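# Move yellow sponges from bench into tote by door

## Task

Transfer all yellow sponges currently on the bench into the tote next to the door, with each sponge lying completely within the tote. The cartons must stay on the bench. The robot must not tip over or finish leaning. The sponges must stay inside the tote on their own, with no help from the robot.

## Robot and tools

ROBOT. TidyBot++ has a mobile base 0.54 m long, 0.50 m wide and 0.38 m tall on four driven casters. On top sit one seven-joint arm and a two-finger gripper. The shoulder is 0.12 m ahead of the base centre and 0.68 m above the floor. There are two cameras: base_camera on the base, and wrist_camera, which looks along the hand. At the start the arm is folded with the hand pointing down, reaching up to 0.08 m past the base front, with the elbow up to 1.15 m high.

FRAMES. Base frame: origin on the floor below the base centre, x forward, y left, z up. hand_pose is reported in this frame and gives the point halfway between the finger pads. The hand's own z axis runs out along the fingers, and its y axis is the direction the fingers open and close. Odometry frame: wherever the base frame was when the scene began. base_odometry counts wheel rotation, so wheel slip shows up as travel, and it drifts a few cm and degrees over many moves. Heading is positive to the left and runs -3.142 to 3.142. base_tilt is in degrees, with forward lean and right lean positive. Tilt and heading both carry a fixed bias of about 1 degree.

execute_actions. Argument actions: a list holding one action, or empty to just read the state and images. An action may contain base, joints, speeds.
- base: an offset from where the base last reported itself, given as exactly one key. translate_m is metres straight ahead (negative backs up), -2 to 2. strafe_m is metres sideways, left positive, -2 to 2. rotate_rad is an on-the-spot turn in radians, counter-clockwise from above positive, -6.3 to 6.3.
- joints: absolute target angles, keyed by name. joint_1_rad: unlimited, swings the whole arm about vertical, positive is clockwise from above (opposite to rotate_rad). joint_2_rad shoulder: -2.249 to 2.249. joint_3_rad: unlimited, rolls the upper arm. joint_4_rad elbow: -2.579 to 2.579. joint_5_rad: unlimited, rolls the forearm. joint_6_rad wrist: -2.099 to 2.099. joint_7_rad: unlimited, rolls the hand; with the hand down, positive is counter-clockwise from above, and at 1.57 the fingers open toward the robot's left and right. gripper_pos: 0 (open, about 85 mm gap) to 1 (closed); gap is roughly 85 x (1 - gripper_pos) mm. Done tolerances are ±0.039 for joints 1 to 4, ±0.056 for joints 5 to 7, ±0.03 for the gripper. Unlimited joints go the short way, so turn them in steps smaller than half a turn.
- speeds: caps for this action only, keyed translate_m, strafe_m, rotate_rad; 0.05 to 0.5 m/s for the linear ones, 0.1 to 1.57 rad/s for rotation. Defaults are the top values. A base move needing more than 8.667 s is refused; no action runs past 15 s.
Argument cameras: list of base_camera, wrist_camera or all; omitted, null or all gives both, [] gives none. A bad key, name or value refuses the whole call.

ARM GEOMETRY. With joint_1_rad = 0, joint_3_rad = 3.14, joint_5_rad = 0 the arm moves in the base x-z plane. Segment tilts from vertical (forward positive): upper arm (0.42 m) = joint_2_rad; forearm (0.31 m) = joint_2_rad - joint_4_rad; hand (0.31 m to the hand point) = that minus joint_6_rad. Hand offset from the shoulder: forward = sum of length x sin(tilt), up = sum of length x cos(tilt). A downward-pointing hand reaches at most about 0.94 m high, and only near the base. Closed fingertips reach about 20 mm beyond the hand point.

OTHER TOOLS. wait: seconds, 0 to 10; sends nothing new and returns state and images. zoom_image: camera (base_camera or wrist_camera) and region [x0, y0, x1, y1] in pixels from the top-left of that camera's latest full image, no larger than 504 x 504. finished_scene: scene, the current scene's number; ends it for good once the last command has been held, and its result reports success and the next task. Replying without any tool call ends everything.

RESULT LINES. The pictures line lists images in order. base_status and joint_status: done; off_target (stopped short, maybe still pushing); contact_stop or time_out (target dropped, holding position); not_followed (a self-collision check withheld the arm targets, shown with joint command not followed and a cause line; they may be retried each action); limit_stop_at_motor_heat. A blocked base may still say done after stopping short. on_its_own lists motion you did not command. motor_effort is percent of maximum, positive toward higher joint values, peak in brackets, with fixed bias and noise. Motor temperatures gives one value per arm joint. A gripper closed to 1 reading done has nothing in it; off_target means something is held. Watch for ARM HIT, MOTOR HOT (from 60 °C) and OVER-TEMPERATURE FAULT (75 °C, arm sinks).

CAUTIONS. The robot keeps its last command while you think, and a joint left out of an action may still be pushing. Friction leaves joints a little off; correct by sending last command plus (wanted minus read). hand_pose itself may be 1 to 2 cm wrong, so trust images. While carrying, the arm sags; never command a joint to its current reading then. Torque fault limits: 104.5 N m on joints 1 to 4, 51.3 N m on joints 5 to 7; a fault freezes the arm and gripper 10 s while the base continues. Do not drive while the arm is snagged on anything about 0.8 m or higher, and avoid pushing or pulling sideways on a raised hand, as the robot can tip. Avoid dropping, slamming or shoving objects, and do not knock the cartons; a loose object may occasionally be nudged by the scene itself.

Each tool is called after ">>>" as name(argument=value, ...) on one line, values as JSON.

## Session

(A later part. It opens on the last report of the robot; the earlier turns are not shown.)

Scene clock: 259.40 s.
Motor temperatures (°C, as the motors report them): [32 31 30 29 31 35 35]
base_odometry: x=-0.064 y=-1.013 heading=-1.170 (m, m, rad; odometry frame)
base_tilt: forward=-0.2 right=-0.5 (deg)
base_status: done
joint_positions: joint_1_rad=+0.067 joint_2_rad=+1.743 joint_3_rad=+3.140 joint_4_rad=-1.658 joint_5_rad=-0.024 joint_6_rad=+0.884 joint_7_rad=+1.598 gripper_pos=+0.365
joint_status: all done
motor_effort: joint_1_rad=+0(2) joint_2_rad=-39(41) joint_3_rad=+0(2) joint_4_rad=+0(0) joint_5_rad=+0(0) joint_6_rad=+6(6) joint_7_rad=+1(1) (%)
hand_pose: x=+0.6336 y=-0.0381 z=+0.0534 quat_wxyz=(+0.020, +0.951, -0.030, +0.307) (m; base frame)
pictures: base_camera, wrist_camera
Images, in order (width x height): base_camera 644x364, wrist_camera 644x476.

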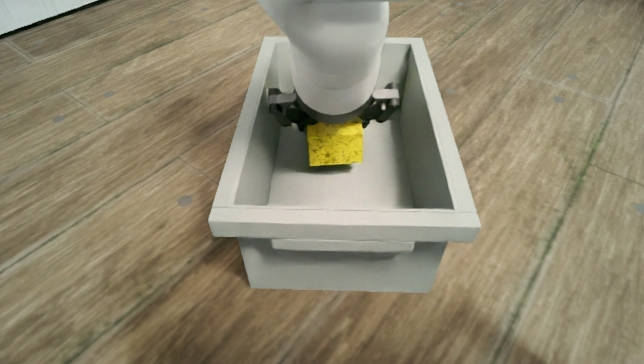

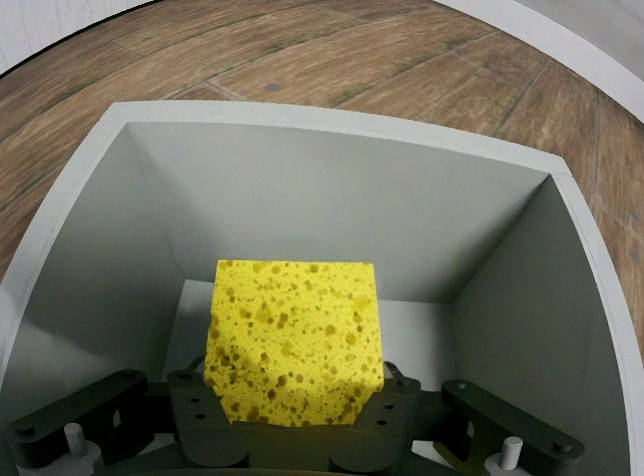

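The sponge is just above the tote's floor, so I'll open the gripper partway to release it.

>>> execute_actions(actions=[{"joints": {"gripper_pos": 0.2}}])

Scene clock: 264.33 s.
Motor temperatures (°C, as the motors report them): [32 31 30 29 31 35 35]
base_odometry: x=-0.064 y=-1.013 heading=-1.170 (m, m, rad; odometry frame)
base_tilt: forward=-0.2 right=-0.5 (deg)
base_status: not commanded
joint_positions: joint_1_rad=+0.067 joint_2_rad=+1.743 joint_3_rad=+3.140 joint_4_rad=-1.658 joint_5_rad=-0.024 joint_6_rad=+0.884 joint_7_rad=+1.598 gripper_pos=+0.200
joint_status: all done
motor_effort: joint_1_rad=+0(0) joint_2_rad=-38(39) joint_3_rad=+0(0) joint_4_rad=-1(0) joint_5_rad=+0(0) joint_6_rad=+6(6) joint_7_rad=+1(1) (%)
hand_pose: x=+0.6336 y=-0.0381 z=+0.0534 quat_wxyz=(+0.020, +0.951, -0.030, +0.307) (m; base frame)
pictures: base_camera, wrist_camera
Images, in order (width x height): base_camera 644x364, wrist_camera 644x476.

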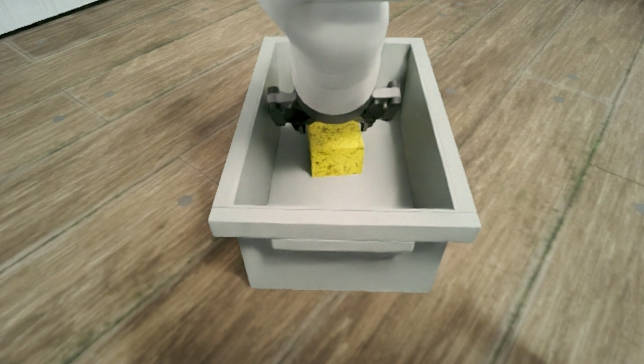

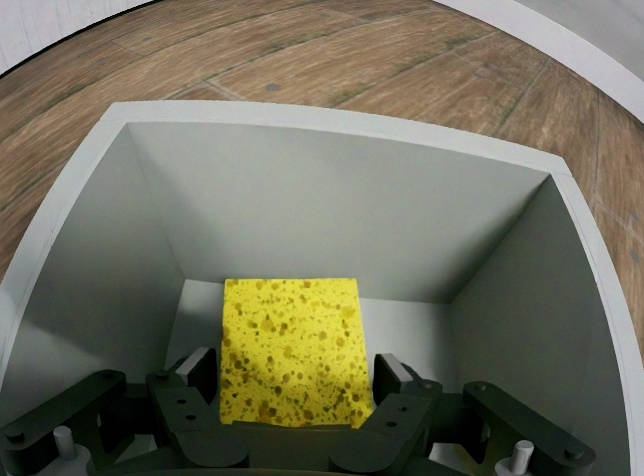

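>>> execute_actions(actions=[{"base": {"translate_m": -1.4}, "joints": {"joint_1_rad": 0.0, "joint_2_rad": 0.3, "joint_4_rad": -2.2, "joint_6_rad": 0.2, "gripper_pos": 0.2}}])

Scene clock: 318.70 s.
Motor temperatures (°C, as the motors report them): [32 32 30 28 31 35 35]
base_odometry: x=-0.610 y=+0.276 heading=-1.170 (m, m, rad; odometry frame)
base_tilt: forward=-0.2 right=-0.5 (deg)
base_status: done
joint_positions: joint_1_rad=+0.020 joint_2_rad=+0.319 joint_3_rad=+3.140 joint_4_rad=-2.191 joint_5_rad=-0.023 joint_6_rad=+0.247 joint_7_rad=+1.598 gripper_pos=+0.200
joint_status: all done
motor_effort: joint_1_rad=+0(3) joint_2_rad=-28(44) joint_3_rad=+0(1) joint_4_rad=+14(16) joint_5_rad=+0(1) joint_6_rad=+7(7) joint_7_rad=+1(1) (%)
hand_pose: x=+0.6759 y=-0.0104 z=+0.6290 quat_wxyz=(+0.007, +0.905, -0.007, +0.425) (m; base frame)
pictures: base_camera, wrist_camera
Images, in order (width x height): base_camera 644x364, wrist_camera 644x476.

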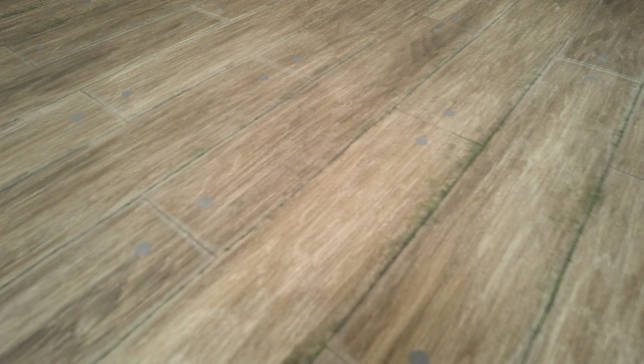

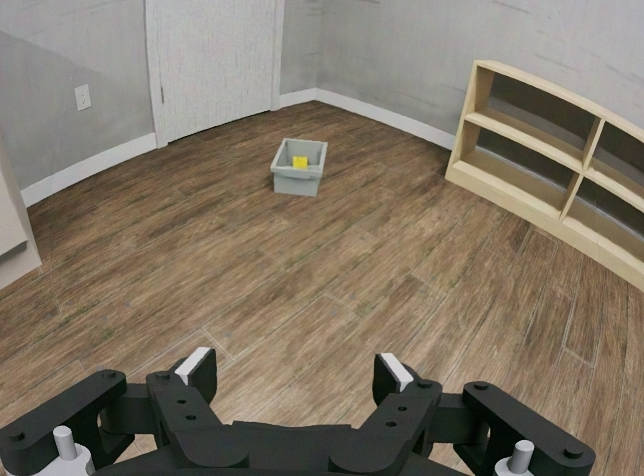

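>>> execute_actions(actions=[{"base": {"rotate_rad": -0.68}, "joints": {"joint_2_rad": -0.3, "joint_4_rad": -1.1, "joint_6_rad": -1.2, "gripper_pos": 0.0}}])

Scene clock: 324.23 s.
Motor temperatures (°C, as the motors report them): [32 32 30 28 31 35 35]
base_odometry: x=-0.610 y=+0.276 heading=-1.848 (m, m, rad; odometry frame)
base_tilt: forward=-0.2 right=-0.4 (deg)
base_status: done
joint_positions: joint_1_rad=+0.009 joint_2_rad=-0.286 joint_3_rad=+3.146 joint_4_rad=-1.108 joint_5_rad=-0.023 joint_6_rad=-1.152 joint_7_rad=+1.598 gripper_pos=+0.000
joint_status: all done
motor_effort: joint_1_rad=+0(4) joint_2_rad=-8(31) joint_3_rad=+1(3) joint_4_rad=+17(21) joint_5_rad=+0(1) joint_6_rad=+9(8) joint_7_rad=+1(1) (%)
hand_pose: x=+0.5169 y=+0.0023 z=+1.1773 quat_wxyz=(-0.001, +0.834, +0.007, +0.551) (m; base frame)
pictures: base_camera, wrist_camera
Images, in order (width x height): base_camera 644x364, wrist_camera 644x476.

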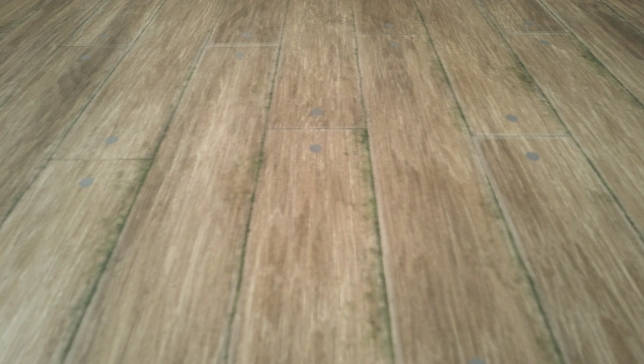

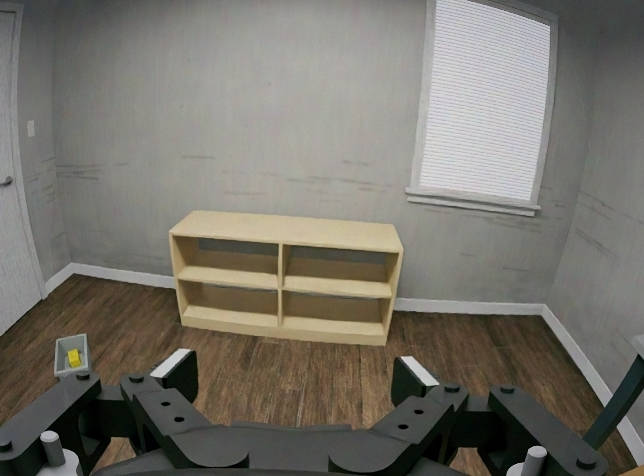

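>>> execute_actions(actions=[{"base": {"translate_m": -1.2}}], cameras=["wrist_camera"])

Scene clock: 329.90 s.
Motor temperatures (°C, as the motors report them): [32 32 30 28 31 35 35]
base_odometry: x=-0.279 y=+1.430 heading=-1.850 (m, m, rad; odometry frame)
base_tilt: forward=-0.3 right=-0.5 (deg)
base_status: done
joint_positions: joint_1_rad=+0.009 joint_2_rad=-0.292 joint_3_rad=+3.146 joint_4_rad=-1.108 joint_5_rad=-0.023 joint_6_rad=-1.154 joint_7_rad=+1.598 gripper_pos=+0.000
joint_status: not commanded
motor_effort: joint_1_rad=+0(1) joint_2_rad=-4(14) joint_3_rad=+1(1) joint_4_rad=+17(19) joint_5_rad=+0(0) joint_6_rad=+8(9) joint_7_rad=+1(1) (%)
hand_pose: x=+0.5138 y=+0.0023 z=+1.1793 quat_wxyz=(-0.001, +0.833, +0.008, +0.553) (m; base frame)
pictures: wrist_camera
Images, in order (width x height): wrist_camera 644x476.

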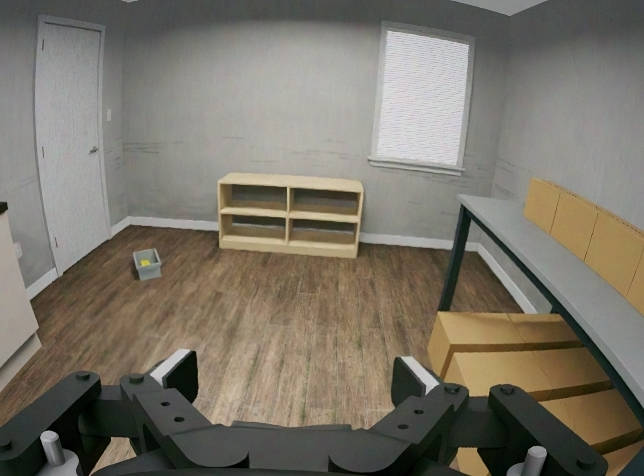

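>>> execute_actions(actions=[{"base": {"strafe_m": -1.15}, "joints": {"joint_6_rad": -1.45}}])

Scene clock: 339.33 s.
Motor temperatures (°C, as the motors report them): [32 32 30 29 31 35 35]
base_odometry: x=-1.384 y=+1.748 heading=-1.850 (m, m, rad; odometry frame)
base_tilt: forward=-0.2 right=-0.4 (deg)
base_status: done
joint_positions: joint_1_rad=+0.009 joint_2_rad=-0.292 joint_3_rad=+3.144 joint_4_rad=-1.106 joint_5_rad=-0.023 joint_6_rad=-1.425 joint_7_rad=+1.598 gripper_pos=+0.000
joint_status: all done
motor_effort: joint_1_rad=+0(1) joint_2_rad=-7(7) joint_3_rad=+0(2) joint_4_rad=+17(18) joint_5_rad=+0(1) joint_6_rad=+8(9) joint_7_rad=+1(1) (%)
hand_pose: x=+0.4710 y=+0.0040 z=+1.1078 quat_wxyz=(-0.003, +0.900, +0.010, +0.436) (m; base frame)
pictures: base_camera, wrist_camera
Images, in order (width x height): base_camera 644x364, wrist_camera 644x476.

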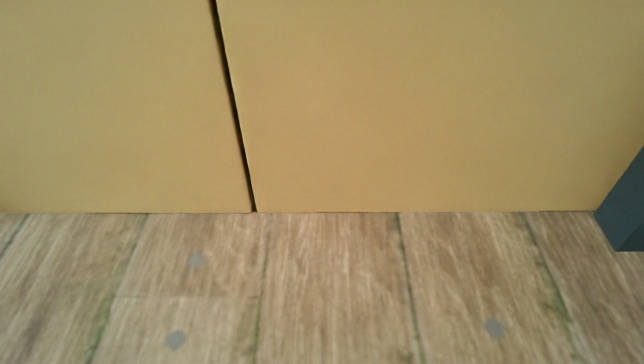

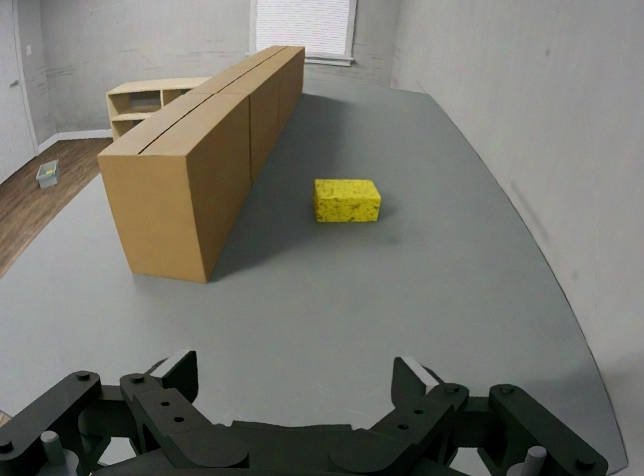

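>>> execute_actions(actions=[{"base": {"translate_m": 0.15}, "joints": {"joint_1_rad": 0.21, "joint_2_rad": 0.3, "joint_4_rad": -0.83, "joint_6_rad": -1.36, "gripper_pos": 1.0}}])

Scene clock: 379.90 s.
Motor temperatures (°C, as the motors report them): [32 31 30 29 31 35 35]
base_odometry: x=-1.426 y=+1.604 heading=-1.851 (m, m, rad; odometry frame)
base_tilt: forward=-0.2 right=-0.5 (deg)
base_status: done
joint_positions: joint_1_rad=+0.194 joint_2_rad=+0.291 joint_3_rad=+3.144 joint_4_rad=-0.844 joint_5_rad=-0.023 joint_6_rad=-1.410 joint_7_rad=+1.598 gripper_pos=+0.999
joint_status: all done
motor_effort: joint_1_rad=-1(0) joint_2_rad=-32(37) joint_3_rad=+0(1) joint_4_rad=+18(19) joint_5_rad=+0(0) joint_6_rad=+5(8) joint_7_rad=+1(1) (%)
hand_pose: x=+0.6903 y=-0.1048 z=+0.9599 quat_wxyz=(+0.022, +0.953, -0.079, +0.293) (m; base frame)
pictures: base_camera, wrist_camera
Images, in order (width x height): base_camera 644x364, wrist_camera 644x476.

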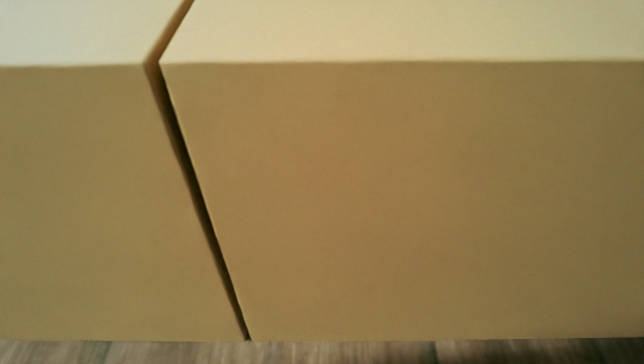

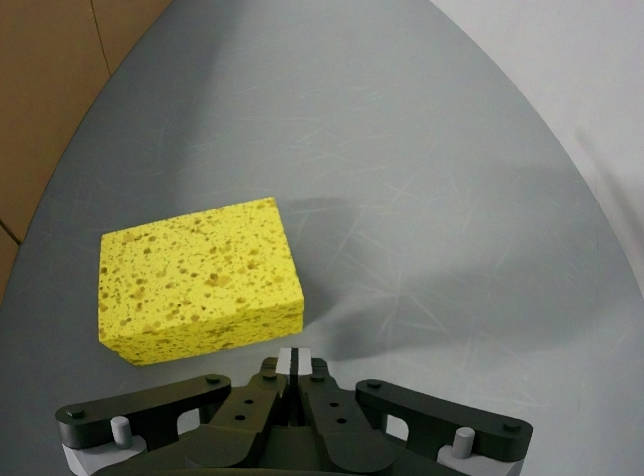

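>>> execute_actions(actions=[{"base": {"translate_m": -0.07}, "joints": {"joint_1_rad": 0.13}}], cameras=[])

>>> execute_actions(actions=[{"joints": {"joint_2_rad": 0.405, "joint_4_rad": -0.783, "joint_6_rad": -1.26}}], cameras=["wrist_camera"])

Scene clock: 408.07 s.
Motor temperatures (°C, as the motors report them): [32 31 30 29 31 35 35]
base_odometry: x=-1.406 y=+1.671 heading=-1.850 (m, m, rad; odometry frame)
base_tilt: forward=-0.2 right=-0.5 (deg)
base_status: done
joint_positions: joint_1_rad=+0.139 joint_2_rad=+0.293 joint_3_rad=+3.143 joint_4_rad=-0.843 joint_5_rad=-0.023 joint_6_rad=-1.407 joint_7_rad=+1.598 gripper_pos=+0.999
joint_status: all done
motor_effort: joint_1_rad=+0(2) joint_2_rad=-29(37) joint_3_rad=+0(1) joint_4_rad=+18(20) joint_5_rad=+0(1) joint_6_rad=+6(6) joint_7_rad=+1(1) (%)
hand_pose: x=+0.6965 y=-0.0731 z=+0.9601 quat_wxyz=(+0.014, +0.954, -0.053, +0.295) (m; base frame)
pictures: none
No camera images: the call's "cameras" was empty. Leave "cameras" out to get every camera's image.

Scene clock: 409.13 s.
Motor temperatures (°C, as the motors report them): [32 31 30 29 31 35 35]
base_odometry: x=-1.406 y=+1.671 heading=-1.850 (m, m, rad; odometry frame)
base_tilt: forward=-0.2 right=-0.4 (deg)
base_status: not commanded
joint_positions: joint_1_rad=+0.139 joint_2_rad=+0.392 joint_3_rad=+3.143 joint_4_rad=-0.794 joint_5_rad=-0.023 joint_6_rad=-1.305 joint_7_rad=+1.598 gripper_pos=+0.999
joint_status: all done
motor_effort: joint_1_rad=+0(0) joint_2_rad=-36(39) joint_3_rad=+0(0) joint_4_rad=+19(20) joint_5_rad=+0(0) joint_6_rad=+6(6) joint_7_rad=+1(1) (%)
hand_pose: x=+0.7545 y=-0.0814 z=+0.9409 quat_wxyz=(+0.016, +0.946, -0.053, +0.319) (m; base frame)
pictures: wrist_camera
Images, in order (width x height): wrist_camera 644x476.

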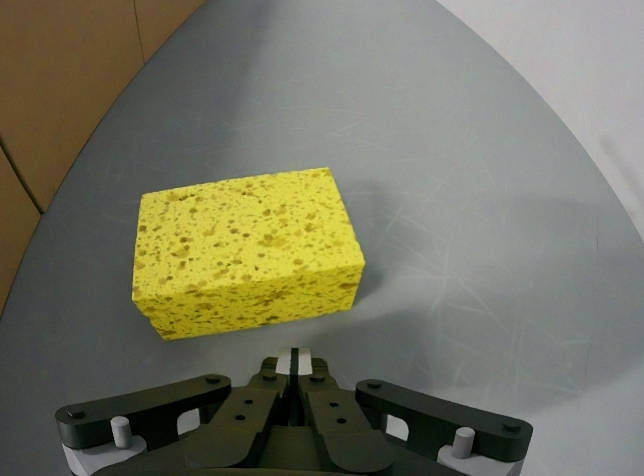

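>>> execute_actions(actions=[{"base": {"translate_m": 0.11}, "joints": {"joint_1_rad": 0.175, "joint_2_rad": 0.415}, "speeds": {"translate_m": 0.08}}], cameras=["wrist_camera"])

Scene clock: 414.43 s.
Motor temperatures (°C, as the motors report them): [32 31 30 29 31 35 35]
base_odometry: x=-1.437 y=+1.565 heading=-1.850 (m, m, rad; odometry frame)
base_tilt: forward=-0.2 right=-0.4 (deg)
base_status: done
joint_positions: joint_1_rad=+0.171 joint_2_rad=+0.367 joint_3_rad=+3.143 joint_4_rad=-0.783 joint_5_rad=-0.023 joint_6_rad=-1.302 joint_7_rad=+1.598 gripper_pos=+0.999
joint_status: joint_2_rad off_target (ended at +0.367, target +0.415); the others done
motor_effort: joint_1_rad=-1(6) joint_2_rad=-25(38) joint_3_rad=+1(3) joint_4_rad=+19(23) joint_5_rad=+0(2) joint_6_rad=+6(7) joint_7_rad=+1(1) (%)
hand_pose: x=+0.7471 y=-0.1008 z=+0.9627 quat_wxyz=(+0.023, +0.939, -0.067, +0.337) (m; base frame)
pictures: wrist_camera
Images, in order (width x height): wrist_camera 644x476.

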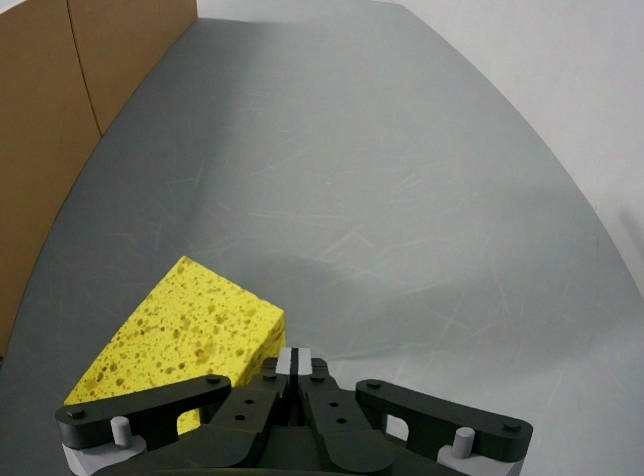

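>>> execute_actions(actions=[{"base": {"translate_m": -0.08}, "joints": {"joint_1_rad": 0.10, "joint_2_rad": 0.2, "joint_4_rad": -0.8, "joint_6_rad": -1.5}}], cameras=["wrist_camera"])

Scene clock: 418.67 s.
Motor temperatures (°C, as the motors report them): [32 31 30 29 31 35 35]
base_odometry: x=-1.415 y=+1.642 heading=-1.851 (m, m, rad; odometry frame)
base_tilt: forward=-0.2 right=-0.5 (deg)
base_status: done
joint_positions: joint_1_rad=+0.116 joint_2_rad=+0.190 joint_3_rad=+3.143 joint_4_rad=-0.793 joint_5_rad=-0.023 joint_6_rad=-1.454 joint_7_rad=+1.598 gripper_pos=+0.999
joint_status: all done
motor_effort: joint_1_rad=+0(2) joint_2_rad=-27(43) joint_3_rad=+0(1) joint_4_rad=+18(21) joint_5_rad=+0(0) joint_6_rad=+6(7) joint_7_rad=+1(1) (%)
hand_pose: x=+0.6590 y=-0.0551 z=+1.0320 quat_wxyz=(+0.014, +0.938, -0.040, +0.345) (m; base frame)
pictures: wrist_camera
Images, in order (width x height): wrist_camera 644x476.

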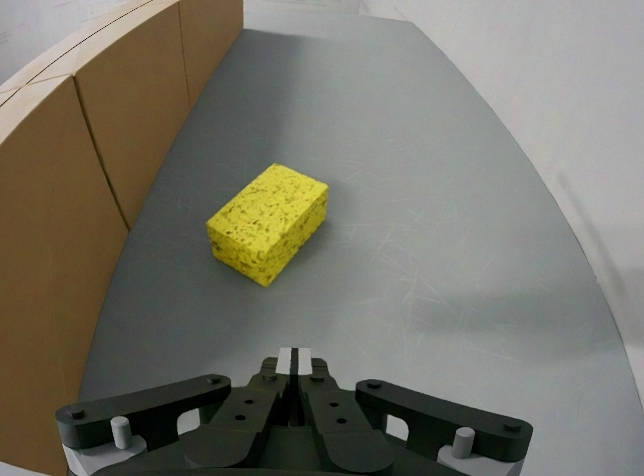

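>>> execute_actions(actions=[{"base": {"strafe_m": 0.2}, "joints": {"joint_1_rad": 0.35, "joint_2_rad": 0.3, "joint_4_rad": -0.85, "joint_6_rad": -1.1, "gripper_pos": 0.0}}], cameras=["wrist_camera"])

Scene clock: 458.33 s.
Motor temperatures (°C, as the motors report them): [32 31 30 29 31 35 35]
base_odometry: x=-1.222 y=+1.586 heading=-1.851 (m, m, rad; odometry frame)
base_tilt: forward=-0.2 right=-0.5 (deg)
base_status: done
joint_positions: joint_1_rad=+0.334 joint_2_rad=+0.280 joint_3_rad=+3.143 joint_4_rad=-0.838 joint_5_rad=-0.022 joint_6_rad=-1.147 joint_7_rad=+1.598 gripper_pos=+0.000
joint_status: all done
motor_effort: joint_1_rad=+0(4) joint_2_rad=-32(34) joint_3_rad=+0(2) joint_4_rad=+19(21) joint_5_rad=+0(1) joint_6_rad=+7(7) joint_7_rad=+1(1) (%)
hand_pose: x=+0.7242 y=-0.2031 z=+1.0243 quat_wxyz=(+0.066, +0.895, -0.139, +0.419) (m; base frame)
pictures: wrist_camera
Images, in order (width x height): wrist_camera 644x476.

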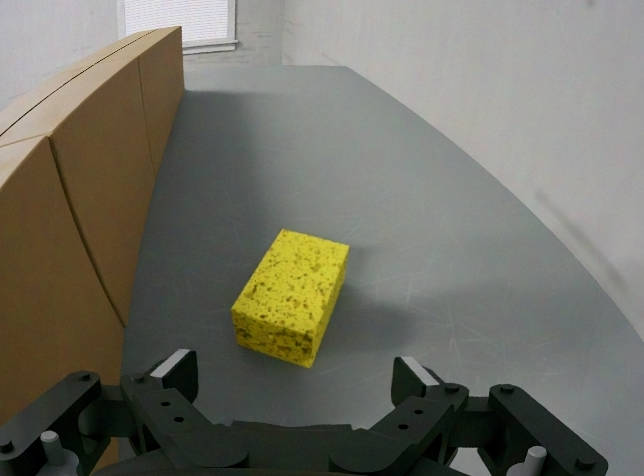

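>>> execute_actions(actions=[{"joints": {"joint_2_rad": 0.472, "joint_4_rad": -0.787, "joint_6_rad": -0.949}}], cameras=["wrist_camera"])

Scene clock: 468.07 s.
Motor temperatures (°C, as the motors report them): [32 31 30 29 31 35 35]
base_odometry: x=-1.222 y=+1.586 heading=-1.851 (m, m, rad; odometry frame)
base_tilt: forward=-0.2 right=-0.4 (deg)
base_status: not commanded
joint_positions: joint_1_rad=+0.334 joint_2_rad=+0.470 joint_3_rad=+3.143 joint_4_rad=-0.798 joint_5_rad=-0.022 joint_6_rad=-0.997 joint_7_rad=+1.598 gripper_pos=+0.000
joint_status: all done
motor_effort: joint_1_rad=+0(0) joint_2_rad=-40(46) joint_3_rad=+0(1) joint_4_rad=+19(22) joint_5_rad=+0(0) joint_6_rad=+7(7) joint_7_rad=+1(1) (%)
hand_pose: x=+0.8106 y=-0.2336 z=+0.9513 quat_wxyz=(+0.066, +0.895, -0.141, +0.419) (m; base frame)
pictures: wrist_camera
Images, in order (width x height): wrist_camera 644x476.

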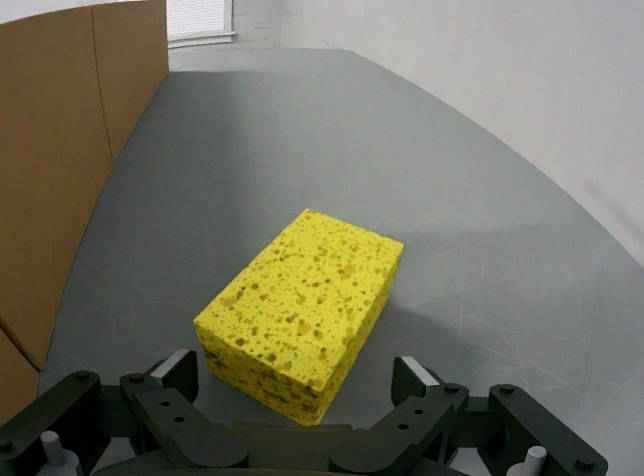

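>>> execute_actions(actions=[{"joints": {"joint_1_rad": 0.298}}], cameras=["wrist_camera"])

Scene clock: 474.83 s.
Motor temperatures (°C, as the motors report them): [32 32 30 29 31 35 35]
base_odometry: x=-1.222 y=+1.586 heading=-1.851 (m, m, rad; odometry frame)
base_tilt: forward=-0.2 right=-0.5 (deg)
base_status: not commanded
joint_positions: joint_1_rad=+0.307 joint_2_rad=+0.470 joint_3_rad=+3.143 joint_4_rad=-0.798 joint_5_rad=-0.022 joint_6_rad=-0.997 joint_7_rad=+1.598 gripper_pos=+0.000
joint_status: all done
motor_effort: joint_1_rad=+0(3) joint_2_rad=-40(41) joint_3_rad=+1(0) joint_4_rad=+20(20) joint_5_rad=+0(1) joint_6_rad=+7(8) joint_7_rad=+1(1) (%)
hand_pose: x=+0.8168 y=-0.2141 z=+0.9513 quat_wxyz=(+0.060, +0.896, -0.128, +0.420) (m; base frame)
pictures: wrist_camera
Images, in order (width x height): wrist_camera 644x476.

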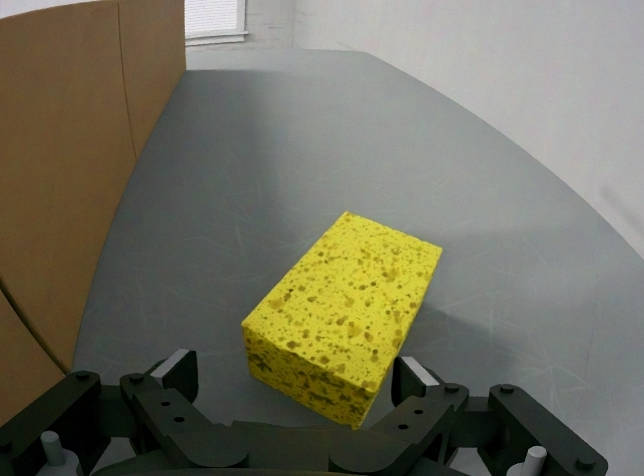

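>>> execute_actions(actions=[{"joints": {"joint_4_rad": -0.85}}], cameras=["wrist_camera"])

Scene clock: 484.37 s.
Motor temperatures (°C, as the motors report them): [32 32 30 29 31 35 35]
base_odometry: x=-1.222 y=+1.586 heading=-1.851 (m, m, rad; odometry frame)
base_tilt: forward=-0.2 right=-0.4 (deg)
base_status: not commanded
joint_positions: joint_1_rad=+0.307 joint_2_rad=+0.470 joint_3_rad=+3.143 joint_4_rad=-0.840 joint_5_rad=-0.022 joint_6_rad=-0.992 joint_7_rad=+1.597 gripper_pos=+0.000
joint_status: all done
motor_effort: joint_1_rad=+0(0) joint_2_rad=-39(42) joint_3_rad=+1(1) joint_4_rad=+19(21) joint_5_rad=+0(1) joint_6_rad=+6(7) joint_7_rad=+1(1) (%)
hand_pose: x=+0.8131 y=-0.2130 z=+0.9298 quat_wxyz=(+0.057, +0.904, -0.130, +0.403) (m; base frame)
pictures: wrist_camera
Images, in order (width x height): wrist_camera 644x476.

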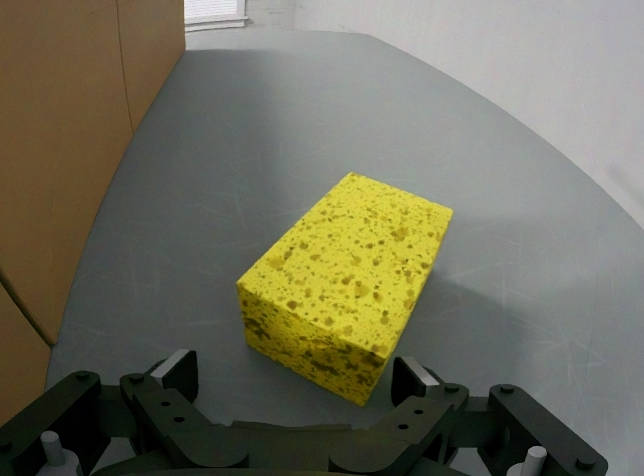

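>>> execute_actions(actions=[{"joints": {"joint_2_rad": 0.55, "joint_4_rad": -0.753, "joint_6_rad": -0.861}}], cameras=["wrist_camera"])

Scene clock: 490.10 s.
Motor temperatures (°C, as the motors report them): [32 32 30 29 31 35 35]
base_odometry: x=-1.222 y=+1.586 heading=-1.851 (m, m, rad; odometry frame)
base_tilt: forward=-0.2 right=-0.5 (deg)
base_status: not commanded
joint_positions: joint_1_rad=+0.307 joint_2_rad=+0.528 joint_3_rad=+3.143 joint_4_rad=-0.763 joint_5_rad=-0.022 joint_6_rad=-0.906 joint_7_rad=+1.597 gripper_pos=+0.000
joint_status: all done
motor_effort: joint_1_rad=+0(0) joint_2_rad=-43(43) joint_3_rad=+0(1) joint_4_rad=+20(21) joint_5_rad=+0(0) joint_6_rad=+8(8) joint_7_rad=+1(1) (%)
hand_pose: x=+0.8515 y=-0.2255 z=+0.9496 quat_wxyz=(+0.065, +0.881, -0.127, +0.450) (m; base frame)
pictures: wrist_camera
Images, in order (width x height): wrist_camera 644x476.

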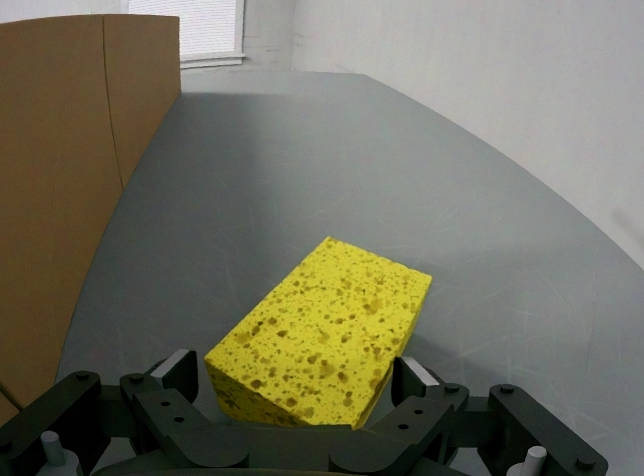

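>>> execute_actions(actions=[{"joints": {"joint_2_rad": 0.572}}], cameras=["wrist_camera"])

Scene clock: 494.90 s.
Motor temperatures (°C, as the motors report them): [32 32 30 29 31 35 35]
base_odometry: x=-1.222 y=+1.586 heading=-1.851 (m, m, rad; odometry frame)
base_tilt: forward=-0.2 right=-0.5 (deg)
base_status: not commanded
joint_positions: joint_1_rad=+0.307 joint_2_rad=+0.547 joint_3_rad=+3.143 joint_4_rad=-0.763 joint_5_rad=-0.022 joint_6_rad=-0.906 joint_7_rad=+1.597 gripper_pos=+0.000
joint_status: all done
motor_effort: joint_1_rad=+0(0) joint_2_rad=-43(45) joint_3_rad=+0(0) joint_4_rad=+20(21) joint_5_rad=+0(0) joint_6_rad=+7(7) joint_7_rad=+1(1) (%)
hand_pose: x=+0.8563 y=-0.2270 z=+0.9349 quat_wxyz=(+0.064, +0.886, -0.128, +0.442) (m; base frame)
pictures: wrist_camera
Images, in order (width x height): wrist_camera 644x476.

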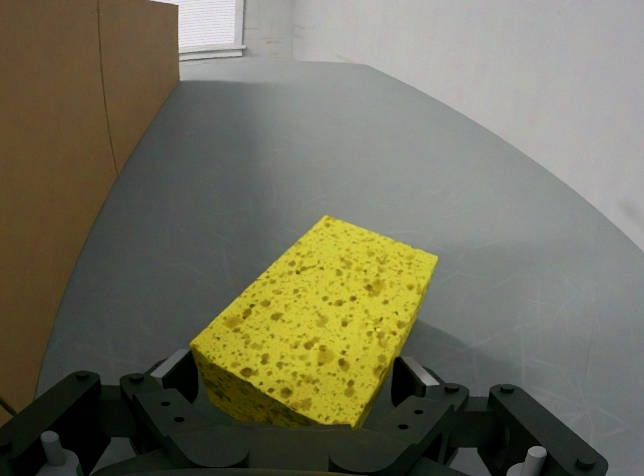

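>>> zoom_image(camera="wrist_camera", region=[100, 200, 500, 476])

Region (100, 200, 500, 476) of wrist_camera's 644x476 image, scaled by 1.260; it fills the top 348 rows of this view, and the rest is white.

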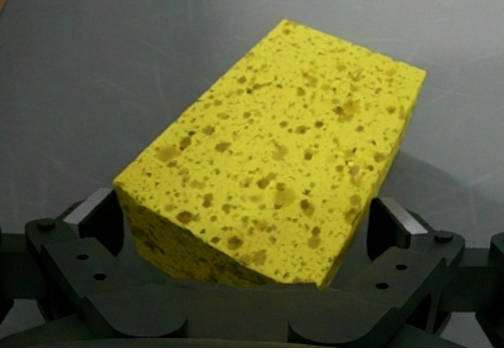

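>>> execute_actions(actions=[{"joints": {"joint_6_rad": -0.815}}], cameras=[])

>>> execute_actions(actions=[{"joints": {"joint_2_rad": 0.60, "joint_6_rad": -0.77}}], cameras=["wrist_camera"])

Scene clock: 523.27 s.
Motor temperatures (°C, as the motors report them): [32 32 30 29 31 35 35]
base_odometry: x=-1.222 y=+1.586 heading=-1.851 (m, m, rad; odometry frame)
base_tilt: forward=-0.2 right=-0.5 (deg)
base_status: not commanded
joint_positions: joint_1_rad=+0.307 joint_2_rad=+0.548 joint_3_rad=+3.143 joint_4_rad=-0.762 joint_5_rad=-0.022 joint_6_rad=-0.860 joint_7_rad=+1.597 gripper_pos=+0.000
joint_status: all done
motor_effort: joint_1_rad=+0(0) joint_2_rad=-43(45) joint_3_rad=-1(0) joint_4_rad=+21(21) joint_5_rad=+0(0) joint_6_rad=+8(9) joint_7_rad=+1(1) (%)
hand_pose: x=+0.8643 y=-0.2298 z=+0.9467 quat_wxyz=(+0.067, +0.875, -0.126, +0.462) (m; base frame)
pictures: none
No camera images: the call's "cameras" was empty. Leave "cameras" out to get every camera's image.

Scene clock: 524.07 s.
Motor temperatures (°C, as the motors report them): [32 33 30 29 31 35 35]
base_odometry: x=-1.222 y=+1.586 heading=-1.851 (m, m, rad; odometry frame)
base_tilt: forward=-0.2 right=-0.5 (deg)
base_status: not commanded
joint_positions: joint_1_rad=+0.307 joint_2_rad=+0.576 joint_3_rad=+3.143 joint_4_rad=-0.762 joint_5_rad=-0.022 joint_6_rad=-0.816 joint_7_rad=+1.597 gripper_pos=+0.000
joint_status: all done
motor_effort: joint_1_rad=+0(1) joint_2_rad=-44(45) joint_3_rad=+0(0) joint_4_rad=+21(21) joint_5_rad=+0(0) joint_6_rad=+8(8) joint_7_rad=+1(1) (%)
hand_pose: x=+0.8785 y=-0.2345 z=+0.9355 quat_wxyz=(+0.068, +0.872, -0.126, +0.469) (m; base frame)
pictures: wrist_camera
Images, in order (width x height): wrist_camera 644x476.

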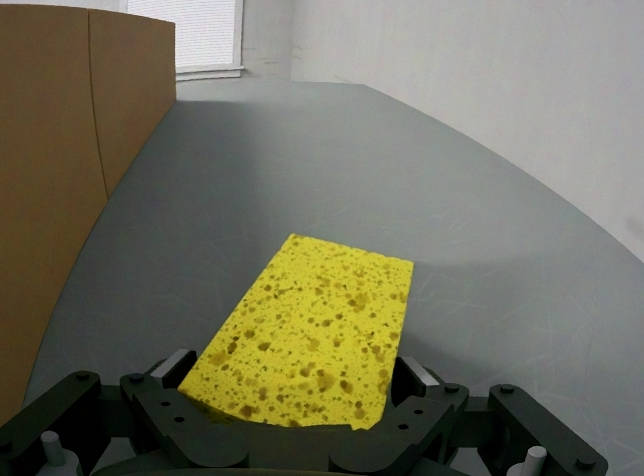

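The sponge has started to line up between the fingers, so I'll close now.

>>> execute_actions(actions=[{"joints": {"gripper_pos": 1.0}}], cameras=["wrist_camera"])

Scene clock: 526.53 s.
Motor temperatures (°C, as the motors report them): [32 33 30 29 31 35 35]
base_odometry: x=-1.222 y=+1.586 heading=-1.851 (m, m, rad; odometry frame)
base_tilt: forward=-0.2 right=-0.5 (deg)
base_status: not commanded
joint_positions: joint_1_rad=+0.307 joint_2_rad=+0.577 joint_3_rad=+3.143 joint_4_rad=-0.759 joint_5_rad=-0.022 joint_6_rad=-0.814 joint_7_rad=+1.597 gripper_pos=+0.360
joint_status: gripper_pos off_target (ended at +0.360, target +1.000)
motor_effort: joint_1_rad=+0(0) joint_2_rad=-43(47) joint_3_rad=+0(1) joint_4_rad=+21(21) joint_5_rad=+0(0) joint_6_rad=+8(8) joint_7_rad=+1(1) (%)
hand_pose: x=+0.8794 y=-0.2347 z=+0.9368 quat_wxyz=(+0.069, +0.871, -0.126, +0.470) (m; base frame)
pictures: wrist_camera
Images, in order (width x height): wrist_camera 644x476.

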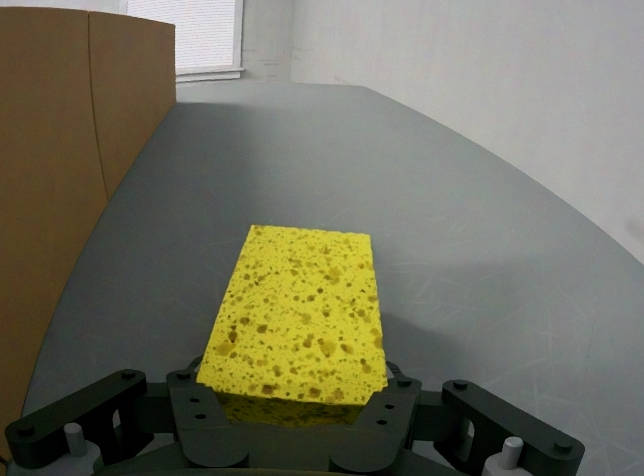

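>>> execute_actions(actions=[{"base": {"translate_m": -0.25}, "joints": {"joint_2_rad": 0.1, "joint_4_rad": -0.9, "joint_6_rad": -1.0}}], cameras=["wrist_camera"])

Scene clock: 542.60 s.
Motor temperatures (°C, as the motors report them): [32 33 30 30 31 35 35]
base_odometry: x=-1.153 y=+1.827 heading=-1.852 (m, m, rad; odometry frame)
base_tilt: forward=-0.3 right=-0.5 (deg)
base_status: done
joint_positions: joint_1_rad=+0.306 joint_2_rad=+0.091 joint_3_rad=+3.143 joint_4_rad=-0.891 joint_5_rad=-0.022 joint_6_rad=-0.952 joint_7_rad=+1.597 gripper_pos=+0.360
joint_status: all done
motor_effort: joint_1_rad=+0(2) joint_2_rad=-25(52) joint_3_rad=+1(2) joint_4_rad=+19(23) joint_5_rad=+0(0) joint_6_rad=+9(9) joint_7_rad=+1(1) (%)
hand_pose: x=+0.6841 y=-0.1719 z=+1.1652 quat_wxyz=(+0.083, +0.815, -0.115, +0.562) (m; base frame)
pictures: wrist_camera
Images, in order (width x height): wrist_camera 644x476.

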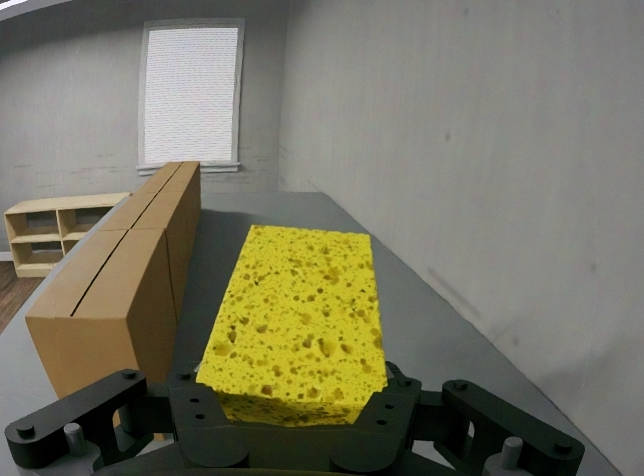

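>>> execute_actions(actions=[{"base": {"strafe_m": 0.38}, "joints": {"joint_1_rad": 0.03, "joint_2_rad": -0.3, "joint_4_rad": -1.4, "joint_6_rad": -1.0}}], cameras=[])

>>> execute_actions(actions=[{"base": {"rotate_rad": 0.555}}], cameras=["wrist_camera"])

Scene clock: 560.80 s.
Motor temperatures (°C, as the motors report them): [32 33 30 29 31 35 35]
base_odometry: x=-0.788 y=+1.722 heading=-1.851 (m, m, rad; odometry frame)
base_tilt: forward=-0.2 right=-0.5 (deg)
base_status: done
joint_positions: joint_1_rad=+0.045 joint_2_rad=-0.286 joint_3_rad=+3.137 joint_4_rad=-1.386 joint_5_rad=-0.022 joint_6_rad=-0.953 joint_7_rad=+1.597 gripper_pos=+0.360
joint_status: all done
motor_effort: joint_1_rad=+0(4) joint_2_rad=-11(29) joint_3_rad=+2(3) joint_4_rad=+20(21) joint_5_rad=+0(1) joint_6_rad=+8(10) joint_7_rad=+1(1) (%)
hand_pose: x=+0.5561 y=-0.0104 z=+1.0837 quat_wxyz=(+0.007, +0.855, -0.007, +0.518) (m; base frame)
pictures: none
No camera images: the call's "cameras" was empty. Leave "cameras" out to get every camera's image.

Scene clock: 562.27 s.
Motor temperatures (°C, as the motors report them): [32 33 30 29 31 35 35]
base_odometry: x=-0.788 y=+1.722 heading=-1.298 (m, m, rad; odometry frame)
base_tilt: forward=-0.2 right=-0.5 (deg)
base_status: done
joint_positions: joint_1_rad=+0.040 joint_2_rad=-0.286 joint_3_rad=+3.136 joint_4_rad=-1.387 joint_5_rad=-0.022 joint_6_rad=-0.953 joint_7_rad=+1.597 gripper_pos=+0.360
joint_status: not commanded
motor_effort: joint_1_rad=+0(1) joint_2_rad=-10(13) joint_3_rad=+0(4) joint_4_rad=+20(21) joint_5_rad=+0(1) joint_6_rad=+8(9) joint_7_rad=+1(1) (%)
hand_pose: x=+0.5561 y=-0.0077 z=+1.0834 quat_wxyz=(+0.006, +0.856, -0.004, +0.518) (m; base frame)
pictures: wrist_camera
Images, in order (width x height): wrist_camera 644x476.

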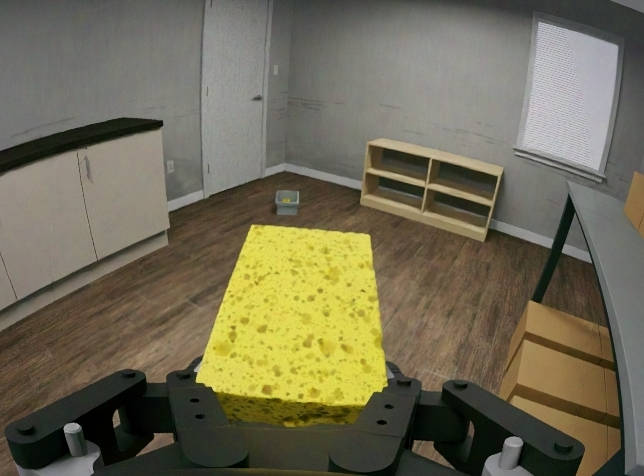

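>>> execute_actions(actions=[{"base": {"translate_m": 2.0}, "joints": {"joint_6_rad": -1.3}}], cameras=["wrist_camera"])

Scene clock: 570.57 s.
Motor temperatures (°C, as the motors report them): [32 32 30 29 31 35 35]
base_odometry: x=-0.245 y=-0.204 heading=-1.297 (m, m, rad; odometry frame)
base_tilt: forward=-0.2 right=-0.5 (deg)
base_status: done
joint_positions: joint_1_rad=+0.040 joint_2_rad=-0.290 joint_3_rad=+3.136 joint_4_rad=-1.396 joint_5_rad=-0.022 joint_6_rad=-1.278 joint_7_rad=+1.597 gripper_pos=+0.360
joint_status: all done
motor_effort: joint_1_rad=+0(1) joint_2_rad=-10(13) joint_3_rad=+1(2) joint_4_rad=+19(20) joint_5_rad=+0(0) joint_6_rad=+6(9) joint_7_rad=+1(1) (%)
hand_pose: x=+0.4936 y=-0.0047 z=+1.0000 quat_wxyz=(+0.001, +0.929, -0.003, +0.370) (m; base frame)
pictures: wrist_camera
Images, in order (width x height): wrist_camera 644x476.

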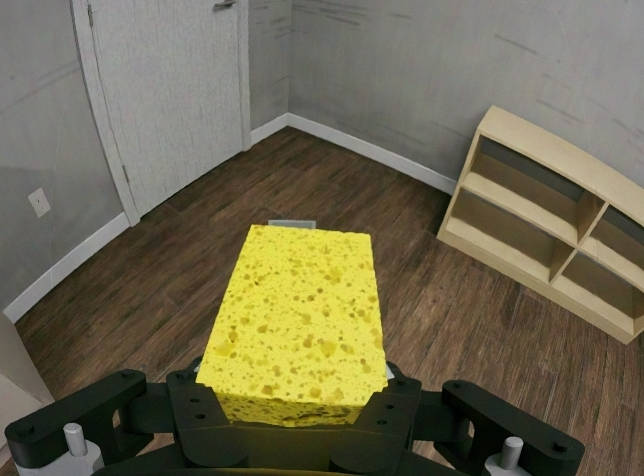

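>>> execute_actions(actions=[{"base": {"translate_m": 0.75}, "joints": {"joint_1_rad": 0.06, "joint_2_rad": 1.315, "joint_4_rad": -2.21, "joint_6_rad": 1.05}}])

Scene clock: 578.33 s.
Motor temperatures (°C, as the motors report them): [32 32 30 29 31 35 35]
base_odometry: x=-0.040 y=-0.925 heading=-1.296 (m, m, rad; odometry frame)
base_tilt: forward=-0.2 right=-0.5 (deg)
base_status: done
joint_positions: joint_1_rad=+0.040 joint_2_rad=+1.293 joint_3_rad=+3.136 joint_4_rad=-2.197 joint_5_rad=-0.022 joint_6_rad=+1.000 joint_7_rad=+1.597 gripper_pos=+0.360
joint_status: all done
motor_effort: joint_1_rad=+0(0) joint_2_rad=-37(41) joint_3_rad=+0(1) joint_4_rad=-1(19) joint_5_rad=+0(0) joint_6_rad=+6(7) joint_7_rad=+1(1) (%)
hand_pose: x=+0.6044 y=-0.0211 z=+0.2541 quat_wxyz=(+0.015, +0.947, -0.015, +0.320) (m; base frame)
pictures: base_camera, wrist_camera
Images, in order (width x height): base_camera 644x364, wrist_camera 644x476.

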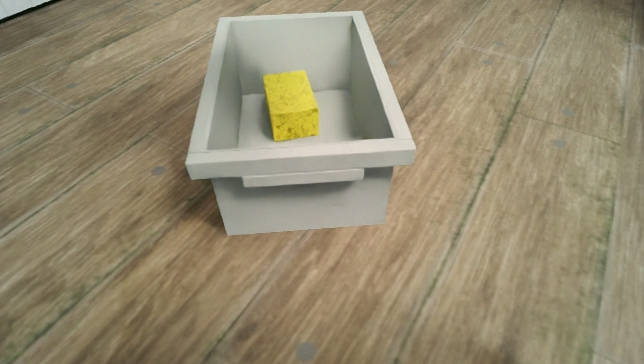

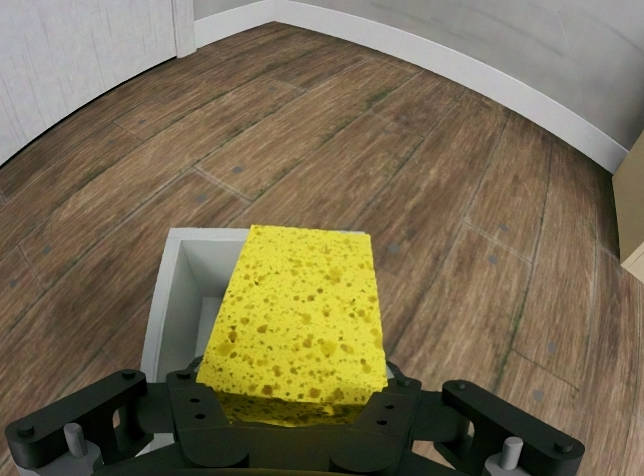

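>>> execute_actions(actions=[{"joints": {"joint_1_rad": -0.005, "joint_2_rad": 1.44, "joint_4_rad": -1.99, "joint_6_rad": 0.685}}])

Scene clock: 591.27 s.
Motor temperatures (°C, as the motors report them): [32 32 30 29 31 35 35]
base_odometry: x=-0.040 y=-0.925 heading=-1.296 (m, m, rad; odometry frame)
base_tilt: forward=-0.2 right=-0.5 (deg)
base_status: not commanded
joint_positions: joint_1_rad=+0.010 joint_2_rad=+1.423 joint_3_rad=+3.136 joint_4_rad=-2.004 joint_5_rad=-0.022 joint_6_rad=+0.728 joint_7_rad=+1.597 gripper_pos=+0.360
joint_status: all done
motor_effort: joint_1_rad=+0(1) joint_2_rad=-38(41) joint_3_rad=+0(0) joint_4_rad=-2(2) joint_5_rad=+0(0) joint_6_rad=+4(5) joint_7_rad=+1(1) (%)
hand_pose: x=+0.5798 y=-0.0049 z=+0.1608 quat_wxyz=(+0.007, +0.976, -0.002, +0.219) (m; base frame)
pictures: base_camera, wrist_camera
Images, in order (width x height): base_camera 644x364, wrist_camera 644x476.

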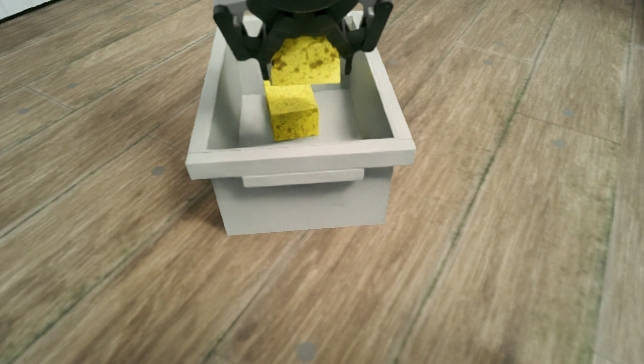

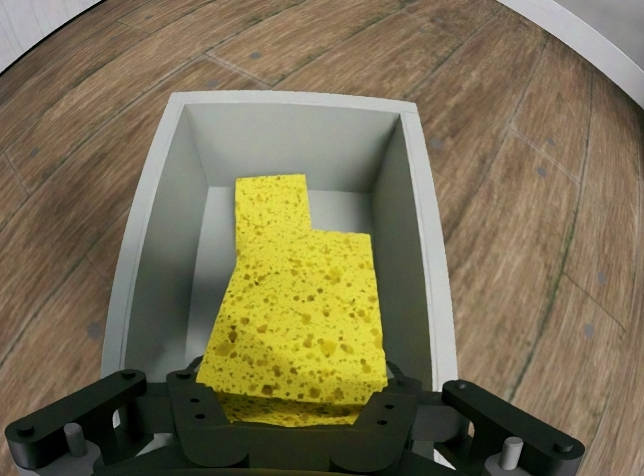

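>>> execute_actions(actions=[{"joints": {"joint_2_rad": 1.575, "joint_4_rad": -1.805, "joint_6_rad": 0.635}}])

Scene clock: 600.07 s.
Motor temperatures (°C, as the motors report them): [32 32 30 29 31 35 35]
base_odometry: x=-0.040 y=-0.925 heading=-1.296 (m, m, rad; odometry frame)
base_tilt: forward=-0.2 right=-0.4 (deg)
base_status: not commanded
joint_positions: joint_1_rad=+0.010 joint_2_rad=+1.551 joint_3_rad=+3.136 joint_4_rad=-1.817 joint_5_rad=-0.022 joint_6_rad=+0.686 joint_7_rad=+1.597 gripper_pos=+0.360
joint_status: all done
motor_effort: joint_1_rad=+0(1) joint_2_rad=-36(39) joint_3_rad=+0(1) joint_4_rad=+0(3) joint_5_rad=+0(0) joint_6_rad=+2(4) joint_7_rad=+1(1) (%)
hand_pose: x=+0.6072 y=-0.0049 z=+0.1049 quat_wxyz=(+0.006, +0.974, -0.003, +0.228) (m; base frame)
pictures: base_camera, wrist_camera
Images, in order (width x height): base_camera 644x364, wrist_camera 644x476.

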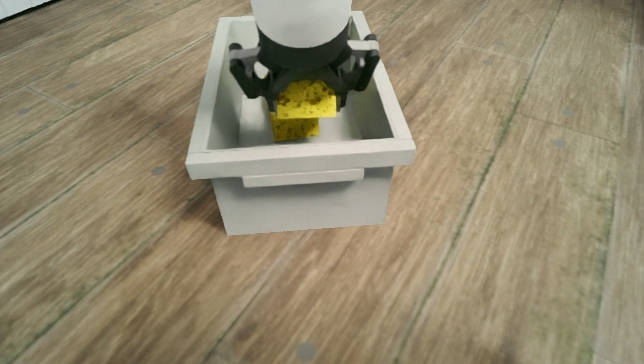

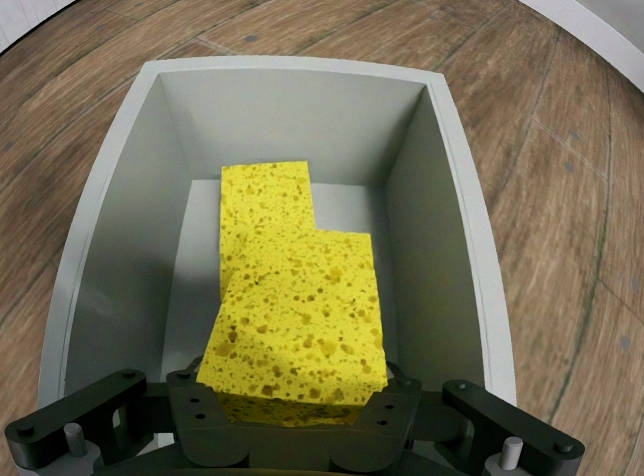

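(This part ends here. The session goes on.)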